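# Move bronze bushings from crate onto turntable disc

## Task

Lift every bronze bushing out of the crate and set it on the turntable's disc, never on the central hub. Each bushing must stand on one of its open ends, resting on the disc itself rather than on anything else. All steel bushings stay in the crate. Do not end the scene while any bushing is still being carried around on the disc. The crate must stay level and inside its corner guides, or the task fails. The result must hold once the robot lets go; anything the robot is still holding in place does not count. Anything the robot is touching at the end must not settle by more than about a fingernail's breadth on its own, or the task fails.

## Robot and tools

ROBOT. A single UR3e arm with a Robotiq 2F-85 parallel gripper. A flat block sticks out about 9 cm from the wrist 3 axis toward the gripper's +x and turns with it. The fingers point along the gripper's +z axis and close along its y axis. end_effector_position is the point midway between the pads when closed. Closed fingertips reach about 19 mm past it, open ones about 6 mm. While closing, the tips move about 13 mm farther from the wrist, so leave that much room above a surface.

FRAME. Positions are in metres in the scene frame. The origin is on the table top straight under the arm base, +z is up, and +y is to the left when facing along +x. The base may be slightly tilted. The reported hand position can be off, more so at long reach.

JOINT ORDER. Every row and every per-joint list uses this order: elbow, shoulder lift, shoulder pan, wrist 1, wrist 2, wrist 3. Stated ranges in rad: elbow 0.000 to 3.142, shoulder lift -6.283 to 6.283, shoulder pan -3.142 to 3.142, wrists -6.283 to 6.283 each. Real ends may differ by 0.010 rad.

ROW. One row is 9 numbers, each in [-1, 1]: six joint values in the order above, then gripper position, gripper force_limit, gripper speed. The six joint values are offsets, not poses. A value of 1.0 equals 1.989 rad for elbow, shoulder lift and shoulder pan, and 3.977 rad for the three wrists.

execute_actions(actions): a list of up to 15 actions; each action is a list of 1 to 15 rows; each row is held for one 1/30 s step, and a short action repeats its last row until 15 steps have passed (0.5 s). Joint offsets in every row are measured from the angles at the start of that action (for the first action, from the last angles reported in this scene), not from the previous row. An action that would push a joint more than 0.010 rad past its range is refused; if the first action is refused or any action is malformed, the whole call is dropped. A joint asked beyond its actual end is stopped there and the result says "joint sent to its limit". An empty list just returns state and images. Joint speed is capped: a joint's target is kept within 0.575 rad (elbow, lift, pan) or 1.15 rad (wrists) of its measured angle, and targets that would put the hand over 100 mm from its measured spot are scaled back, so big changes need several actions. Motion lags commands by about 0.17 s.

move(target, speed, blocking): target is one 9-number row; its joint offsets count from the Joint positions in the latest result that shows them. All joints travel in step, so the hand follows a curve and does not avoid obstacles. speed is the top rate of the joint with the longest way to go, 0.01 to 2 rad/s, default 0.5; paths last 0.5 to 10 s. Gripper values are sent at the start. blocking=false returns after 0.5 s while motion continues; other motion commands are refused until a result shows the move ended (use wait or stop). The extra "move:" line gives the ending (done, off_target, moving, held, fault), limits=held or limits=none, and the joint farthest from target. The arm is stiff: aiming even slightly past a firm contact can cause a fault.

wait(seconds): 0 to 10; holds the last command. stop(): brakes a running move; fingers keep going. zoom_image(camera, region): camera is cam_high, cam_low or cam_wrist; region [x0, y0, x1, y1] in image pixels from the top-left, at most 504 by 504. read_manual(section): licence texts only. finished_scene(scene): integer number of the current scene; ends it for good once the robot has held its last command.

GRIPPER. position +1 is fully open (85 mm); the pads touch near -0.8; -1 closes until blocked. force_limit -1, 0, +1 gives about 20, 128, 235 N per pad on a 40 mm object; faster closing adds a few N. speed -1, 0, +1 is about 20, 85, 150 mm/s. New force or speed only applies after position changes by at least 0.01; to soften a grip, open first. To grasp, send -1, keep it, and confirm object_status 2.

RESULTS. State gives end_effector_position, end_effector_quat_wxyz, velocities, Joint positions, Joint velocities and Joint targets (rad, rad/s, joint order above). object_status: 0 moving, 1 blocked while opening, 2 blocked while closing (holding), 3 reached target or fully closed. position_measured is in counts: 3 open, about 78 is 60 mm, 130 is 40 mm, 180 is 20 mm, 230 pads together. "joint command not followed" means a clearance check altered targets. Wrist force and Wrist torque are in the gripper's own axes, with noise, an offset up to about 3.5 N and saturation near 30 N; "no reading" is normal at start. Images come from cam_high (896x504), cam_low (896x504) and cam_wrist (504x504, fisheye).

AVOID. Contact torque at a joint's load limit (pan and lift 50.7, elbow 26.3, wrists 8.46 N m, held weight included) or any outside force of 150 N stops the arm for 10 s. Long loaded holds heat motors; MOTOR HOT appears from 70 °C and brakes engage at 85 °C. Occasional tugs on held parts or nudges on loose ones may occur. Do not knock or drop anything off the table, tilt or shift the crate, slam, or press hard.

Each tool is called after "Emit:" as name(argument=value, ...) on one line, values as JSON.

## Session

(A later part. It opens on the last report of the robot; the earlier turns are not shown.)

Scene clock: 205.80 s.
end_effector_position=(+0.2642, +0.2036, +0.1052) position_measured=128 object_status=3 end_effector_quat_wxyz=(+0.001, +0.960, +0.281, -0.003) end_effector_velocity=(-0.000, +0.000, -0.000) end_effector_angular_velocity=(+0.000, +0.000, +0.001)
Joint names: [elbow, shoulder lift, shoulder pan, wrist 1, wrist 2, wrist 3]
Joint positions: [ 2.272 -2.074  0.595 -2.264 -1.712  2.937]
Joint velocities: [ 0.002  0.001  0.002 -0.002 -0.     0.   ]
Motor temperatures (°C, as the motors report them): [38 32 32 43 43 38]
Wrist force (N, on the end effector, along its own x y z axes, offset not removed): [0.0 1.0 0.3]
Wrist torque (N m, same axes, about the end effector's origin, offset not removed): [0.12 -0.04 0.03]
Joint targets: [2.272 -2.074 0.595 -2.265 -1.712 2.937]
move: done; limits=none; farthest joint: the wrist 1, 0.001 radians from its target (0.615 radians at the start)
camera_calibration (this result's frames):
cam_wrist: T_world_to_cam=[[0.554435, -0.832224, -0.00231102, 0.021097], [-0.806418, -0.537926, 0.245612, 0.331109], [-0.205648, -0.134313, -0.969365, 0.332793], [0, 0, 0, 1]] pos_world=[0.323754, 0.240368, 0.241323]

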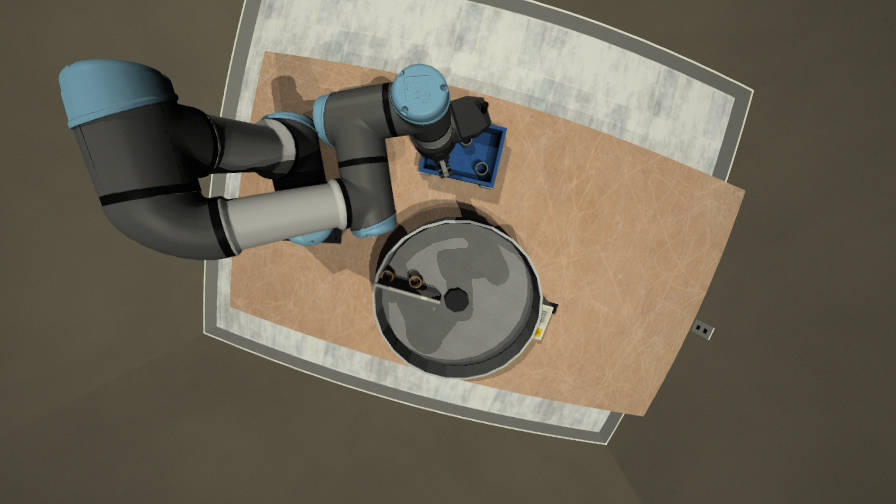

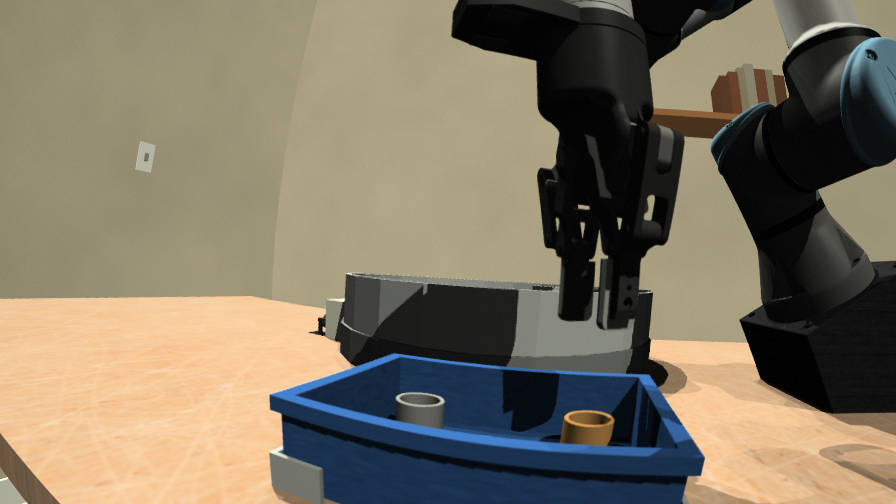

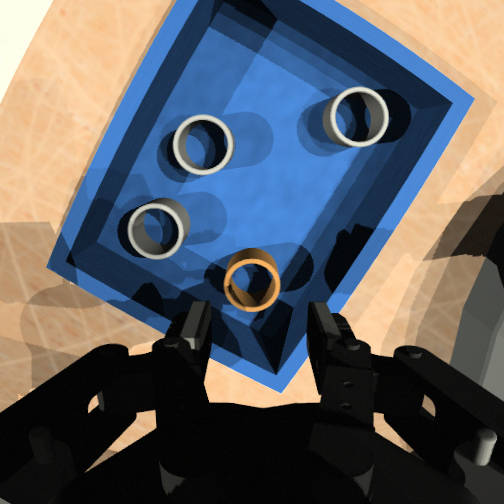

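Emit:
move(target=[0.081,0.147,-0.0185,-0.116,0.0047,0.026,0,-0.6,0], speed=0.25)

Scene clock: 212.00 s.
end_effector_position=(+0.2619, +0.2057, +0.0355) position_measured=128 object_status=3 end_effector_quat_wxyz=(+0.000, +0.977, +0.215, -0.001) end_effector_velocity=(+0.000, +0.000, -0.000) end_effector_angular_velocity=(+0.000, -0.001, +0.000)
Joint names: [elbow, shoulder lift, shoulder pan, wrist 1, wrist 2, wrist 3]
Joint positions: [ 2.433 -1.781  0.558 -2.726 -1.694  3.041]
Joint velocities: [ 0.     0.001  0.    -0.002 -0.     0.   ]
Motor temperatures (°C, as the motors report them): [38 32 32 43 43 38]
Wrist force (N, on the end effector, along its own x y z axes, offset not removed): [1.5 2.2 -0.5]
Wrist torque (N m, same axes, about the end effector's origin, offset not removed): [0.31 -0.26 0.01]
Joint targets: [2.433 -1.781 0.558 -2.726 -1.693 3.041]
move: done; limits=none; farthest joint: the shoulder pan, 0.000 radians from its target (0.037 radians at the start)
camera_calibration (this result's frames):
cam_wrist: T_world_to_cam=[[0.436114, -0.899889, -0.00209662, 0.0689052], [-0.872925, -0.423611, 0.241982, 0.341543], [-0.218645, -0.103702, -0.970278, 0.262223], [0, 0, 0, 1]] pos_world=[0.325425, 0.233881, 0.171926]

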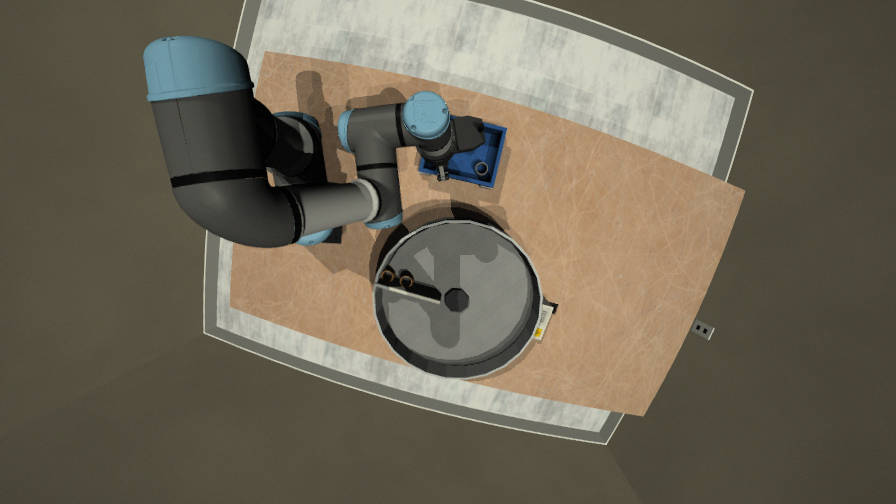

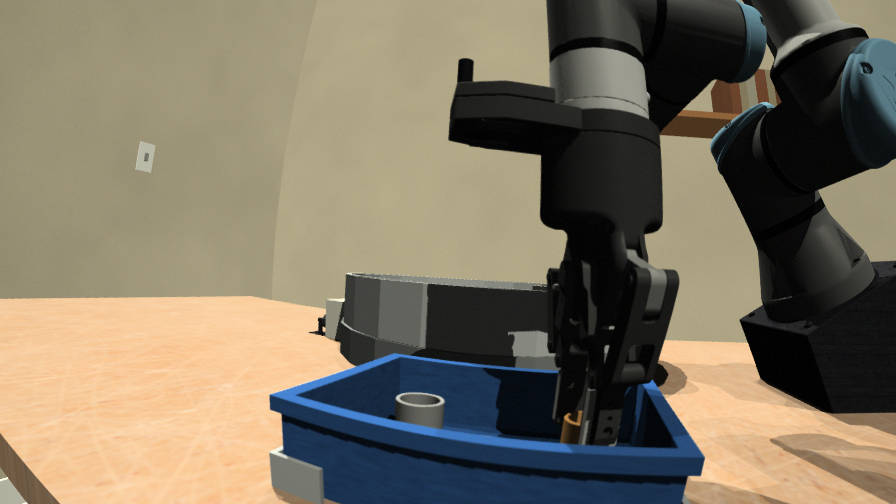

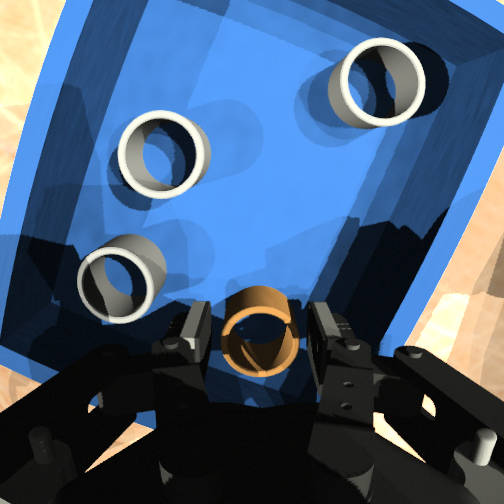

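Emit:
execute_actions(actions=[[[0,0,0,0,0,0,-1,-0.6,-0.5]],[[0,0,0,0,0,0,-1,-0.6,-0.5]],[[0,0,0,0,0,0,-1,-0.6,-0.5]]])

Emit:
move(target=[-0.081,-0.147,0.0185,0.116,-0.0047,0,-1,-0.6,-0.5])

Emit:
move(target=[-0.2245,-0.039,-0.039,0.1546,0.012,0,-1,-0.6,-0.5], speed=0.8)

Emit:
move(target=[-0.062,0.009,-0.6365,0.06,0.1375,0,-1,-0.6,-0.5], speed=1)

Emit:
move(target=[0.1413,0.0704,0.0885,-0.1257,-0.015,0,-1,-0.6,-0.5])

Scene clock: 218.90 s.
end_effector_position=(+0.2619, +0.2057, +0.0355) position_measured=154 object_status=2 end_effector_quat_wxyz=(+0.000, +0.977, +0.215, -0.001) end_effector_velocity=(-0.000, +0.000, -0.000) end_effector_angular_velocity=(-0.000, +0.000, +0.000)
Joint names: [elbow, shoulder lift, shoulder pan, wrist 1, wrist 2, wrist 3]
Joint positions: [ 2.433 -1.781  0.558 -2.726 -1.693  3.041]
Joint velocities: [-0.  0.  0. -0. -0. -0.]
Motor temperatures (°C, as the motors report them): [38 32 32 43 43 38]
Wrist force (N, on the end effector, along its own x y z axes, offset not removed): [-4.9 1.2 -16.5]
Wrist torque (N m, same axes, about the end effector's origin, offset not removed): [0.09 -0.13 0.02]
Joint targets: [2.433 -1.781 0.558 -2.726 -1.693 3.041]
camera_calibration (this result's frames):
cam_wrist: T_world_to_cam=[[0.436054, -0.899918, -0.00209411, 0.0689241], [-0.87296, -0.423555, 0.241955, 0.341546], [-0.218627, -0.103677, -0.970285, 0.262208], [0, 0, 0, 1]] pos_world=[0.325427, 0.233874, 0.171922]

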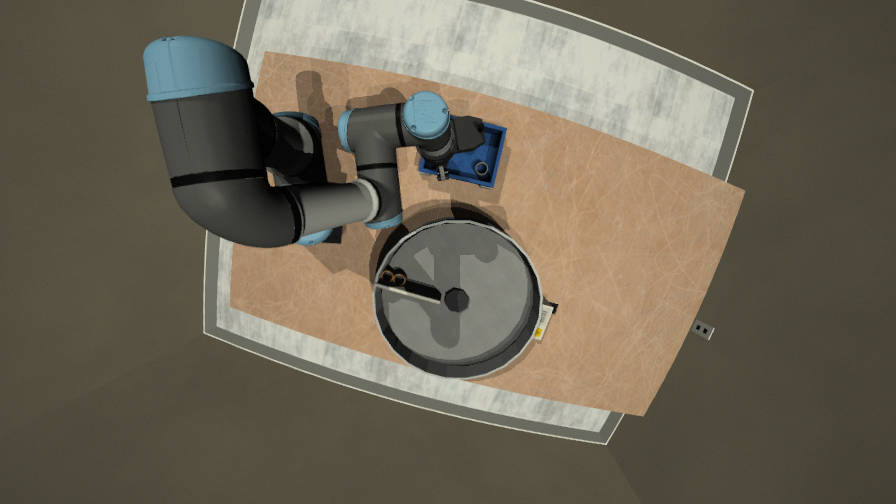

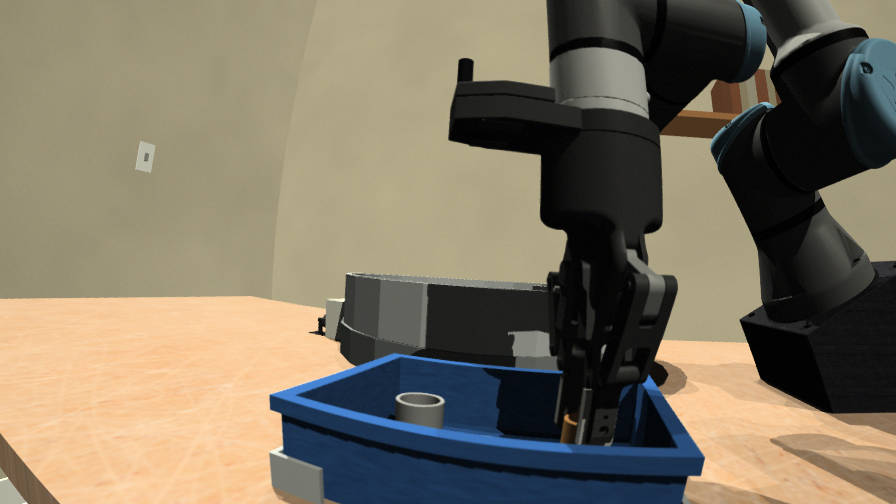

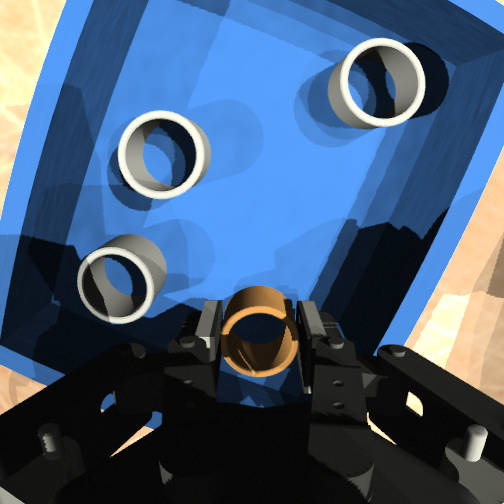

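Scene clock: 220.47 s.
end_effector_position=(+0.2642, +0.2036, +0.1052) position_measured=154 object_status=2 end_effector_quat_wxyz=(+0.001, +0.973, +0.231, -0.003) end_effector_velocity=(-0.000, -0.000, +0.000) end_effector_angular_velocity=(-0.000, +0.001, +0.000)
Joint names: [elbow, shoulder lift, shoulder pan, wrist 1, wrist 2, wrist 3]
Joint positions: [ 2.272 -2.074  0.595 -2.265 -1.712  3.041]
Joint velocities: [-0.    -0.001  0.     0.003  0.    -0.   ]
Motor temperatures (°C, as the motors report them): [38 32 32 43 43 38]
Wrist force (N, on the end effector, along its own x y z axes, offset not removed): [0.4 1.6 1.5]
Wrist torque (N m, same axes, about the end effector's origin, offset not removed): [0.18 -0.08 0.01]
Joint targets: [2.272 -2.074 0.595 -2.264 -1.712 3.041]
move: done; limits=none; farthest joint: the shoulder pan, 0.000 radians from its target (0.037 radians at the start)
camera_calibration (this result's frames):
cam_wrist: T_world_to_cam=[[0.46555, -0.88502, -0.00161012, 0.0552536], [-0.857733, -0.451643, 0.245587, 0.327113], [-0.218076, -0.112952, -0.969373, 0.331716], [0, 0, 0, 1]] pos_world=[0.327192, 0.234107, 0.241311]

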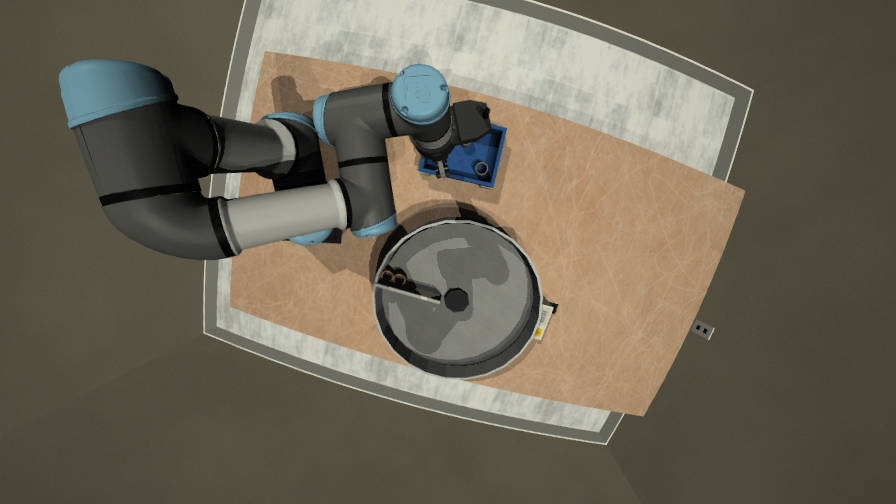

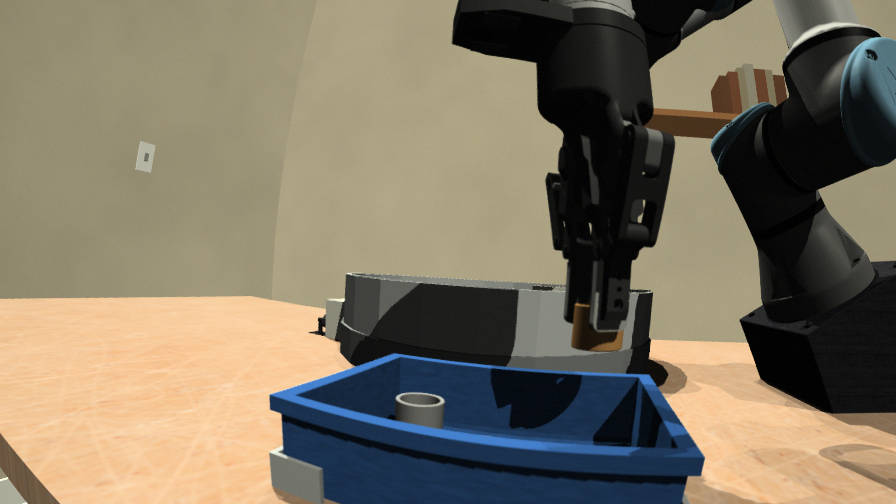

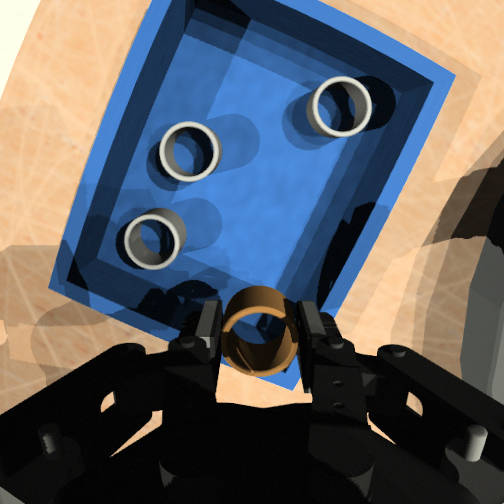

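Scene clock: 221.97 s.
end_effector_position=(+0.2811, +0.1892, +0.1909) position_measured=154 object_status=2 end_effector_quat_wxyz=(+0.001, +0.978, +0.202, -0.053) end_effector_velocity=(+0.000, -0.000, +0.000) end_effector_angular_velocity=(-0.001, +0.000, -0.001)
Joint names: [elbow, shoulder lift, shoulder pan, wrist 1, wrist 2, wrist 3]
Joint positions: [ 1.826 -2.151  0.517 -1.65  -1.664  3.041]
Joint velocities: [-0.002  0.    -0.001  0.002  0.     0.   ]
Motor temperatures (°C, as the motors report them): [38 32 32 43 43 38]
Wrist force (N, on the end effector, along its own x y z axes, offset not removed): [0.6 1.8 0.7]
Wrist torque (N m, same axes, about the end effector's origin, offset not removed): [0.25 -0.09 0.01]
Joint targets: [1.826 -2.151 0.517 -1.650 -1.664 3.041]
move: done; limits=none; farthest joint: the shoulder pan, 0.000 radians from its target (0.078 radians at the start)
camera_calibration (this result's frames):
cam_wrist: T_world_to_cam=[[0.411342, -0.911169, -0.0238567, 0.0592487], [-0.854458, -0.394588, 0.337936, 0.284728], [-0.317331, -0.118623, -0.940867, 0.440434], [0, 0, 0, 1]] pos_world=[0.35868, 0.218582, 0.319583]

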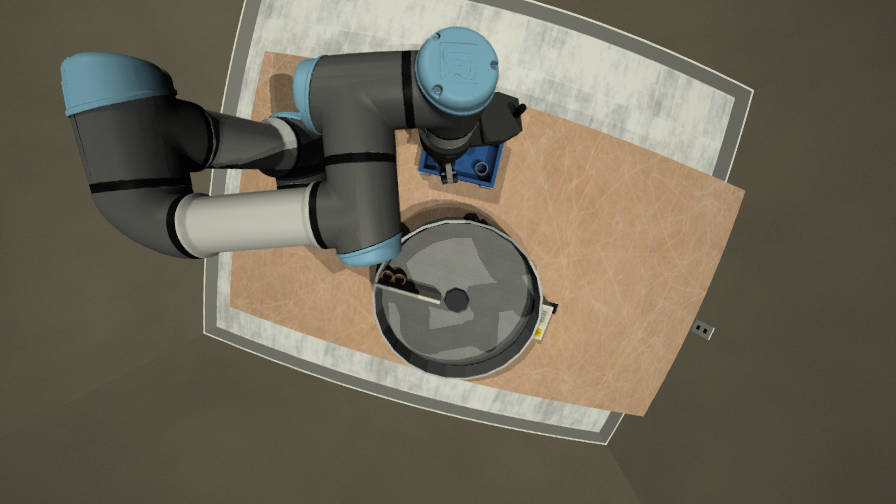

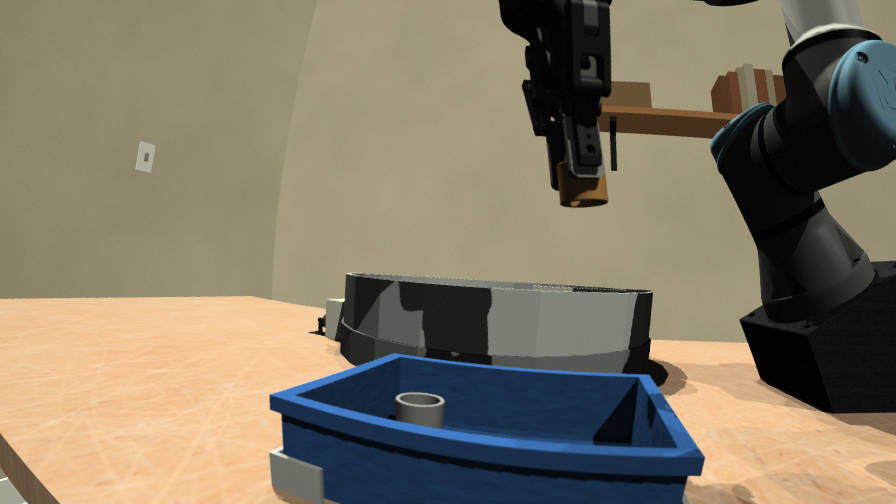

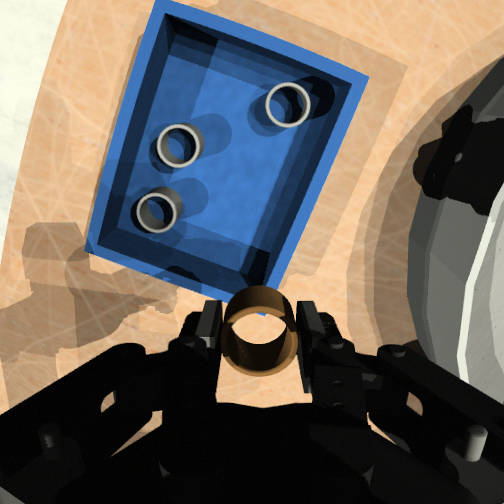

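Scene clock: 224.00 s.
end_effector_position=(+0.3999, -0.0158, +0.1660) position_measured=154 object_status=2 end_effector_quat_wxyz=(-0.003, +0.925, -0.380, +0.000) end_effector_velocity=(+0.000, -0.001, +0.000) end_effector_angular_velocity=(-0.001, -0.001, -0.003)
Joint names: [elbow, shoulder lift, shoulder pan, wrist 1, wrist 2, wrist 3]
Joint positions: [ 1.703 -2.133 -0.748 -1.411 -1.118  3.041]
Joint velocities: [-0.    -0.    -0.003  0.     0.001  0.   ]
Motor temperatures (°C, as the motors report them): [38 32 32 43 43 38]
Wrist force (N, on the end effector, along its own x y z axes, offset not removed): [0.7 1.0 1.2]
Wrist torque (N m, same axes, about the end effector's origin, offset not removed): [0.07 -0.12 0.01]
Joint targets: [1.703 -2.133 -0.748 -1.411 -1.118 3.041]
move: done; limits=none; farthest joint: the shoulder pan, 0.001 radians from its target (1.266 radians at the start)
camera_calibration (this result's frames):
cam_wrist: T_world_to_cam=[[-0.690557, -0.723232, -0.00816843, 0.263969], [-0.703355, 0.66886, 0.240663, 0.286311], [-0.168591, 0.171937, -0.970574, 0.380423], [0, 0, 0, 1]] pos_world=[0.4478, -0.0659995, 0.30248]

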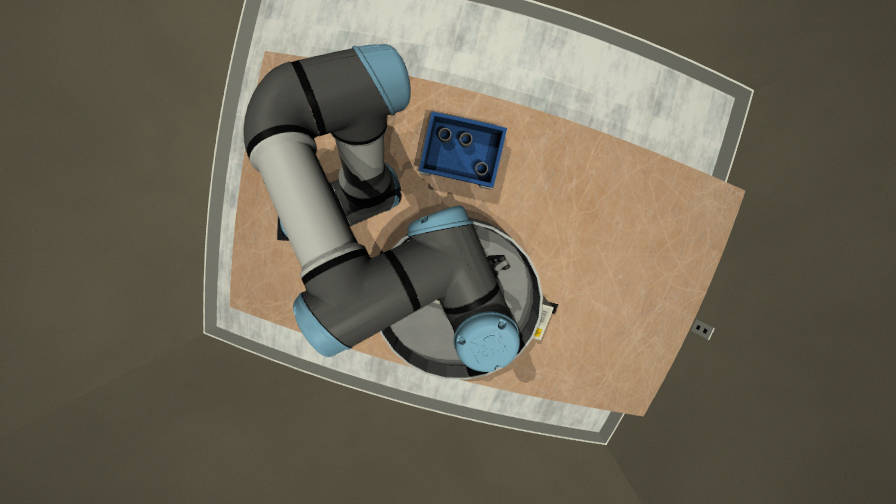

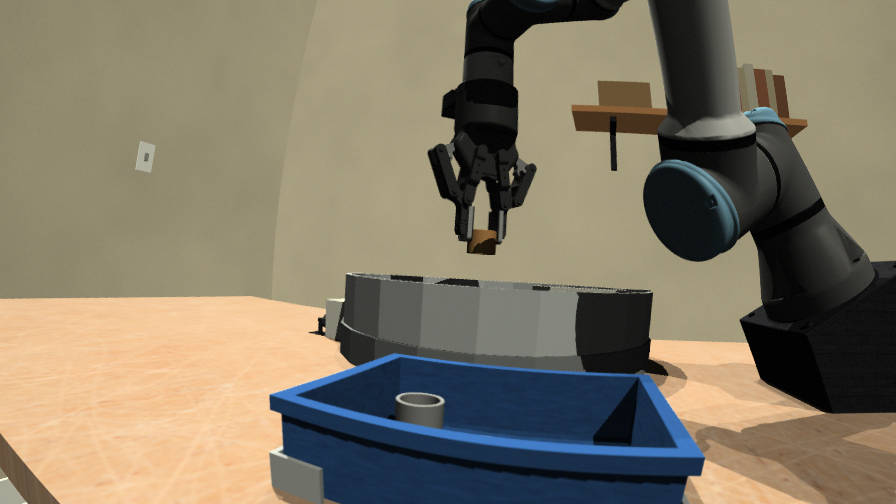

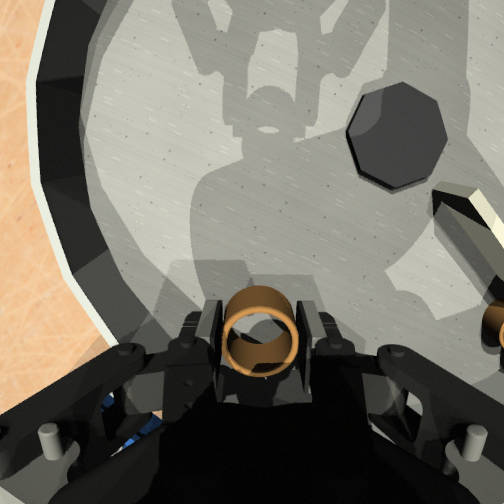

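Scene clock: 225.63 s.
end_effector_position=(+0.4010, -0.0203, +0.0911) position_measured=154 object_status=2 end_effector_quat_wxyz=(+0.000, +0.956, -0.293, +0.001) end_effector_velocity=(+0.000, -0.000, -0.000) end_effector_angular_velocity=(-0.001, -0.000, +0.000)
Joint names: [elbow, shoulder lift, shoulder pan, wrist 1, wrist 2, wrist 3]
Joint positions: [ 1.984 -1.993 -0.572 -1.911 -1.177  3.041]
Joint velocities: [ 0.001  0.001 -0.001 -0.003 -0.    -0.   ]
Motor temperatures (°C, as the motors report them): [38 32 32 43 43 38]
Wrist force (N, on the end effector, along its own x y z axes, offset not removed): [1.1 0.7 0.2]
Wrist torque (N m, same axes, about the end effector's origin, offset not removed): [0.08 -0.19 -0.02]
Joint targets: [1.984 -1.993 -0.572 -1.911 -1.177 3.041]
move: done; limits=none; farthest joint: the shoulder pan, 0.000 radians from its target (0.176 radians at the start)
camera_calibration (this result's frames):
cam_wrist: T_world_to_cam=[[-0.545694, -0.837982, -0.00217968, 0.199891], [-0.814206, 0.529593, 0.237908, 0.349998], [-0.198208, 0.1316, -0.971285, 0.319806], [0, 0, 0, 1]] pos_world=[0.457438, -0.0599374, 0.227791]

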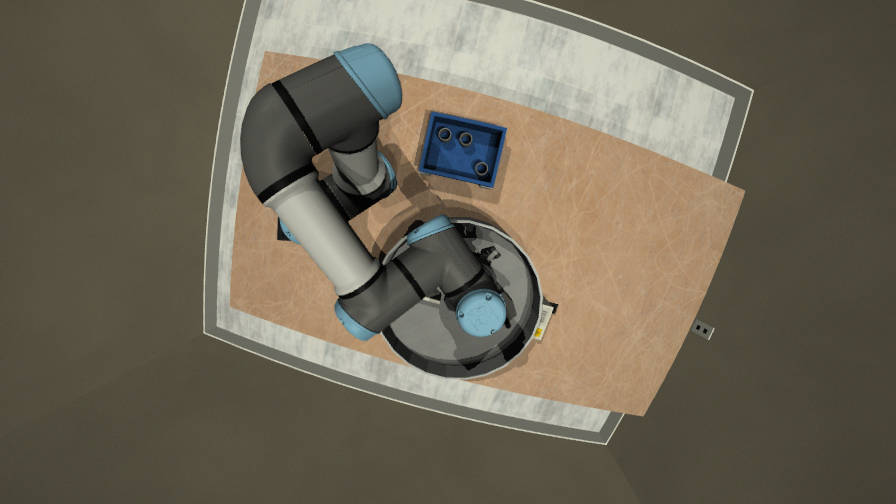

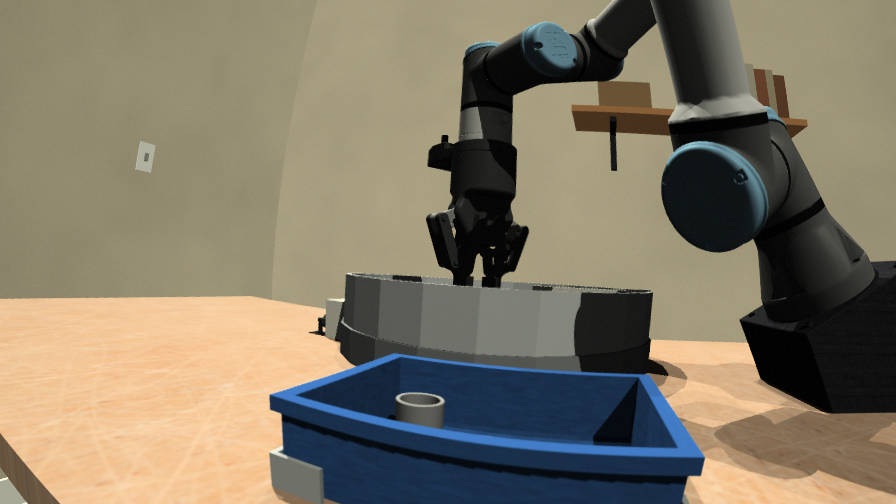

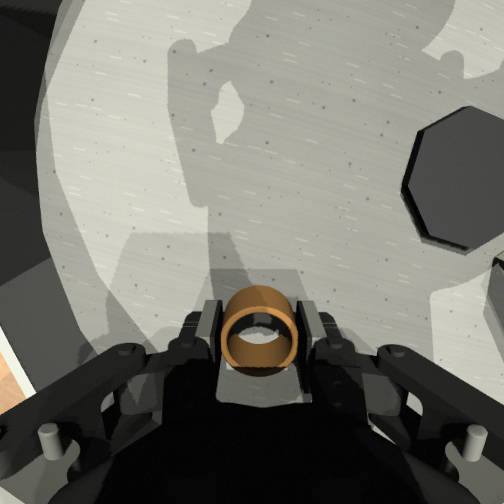

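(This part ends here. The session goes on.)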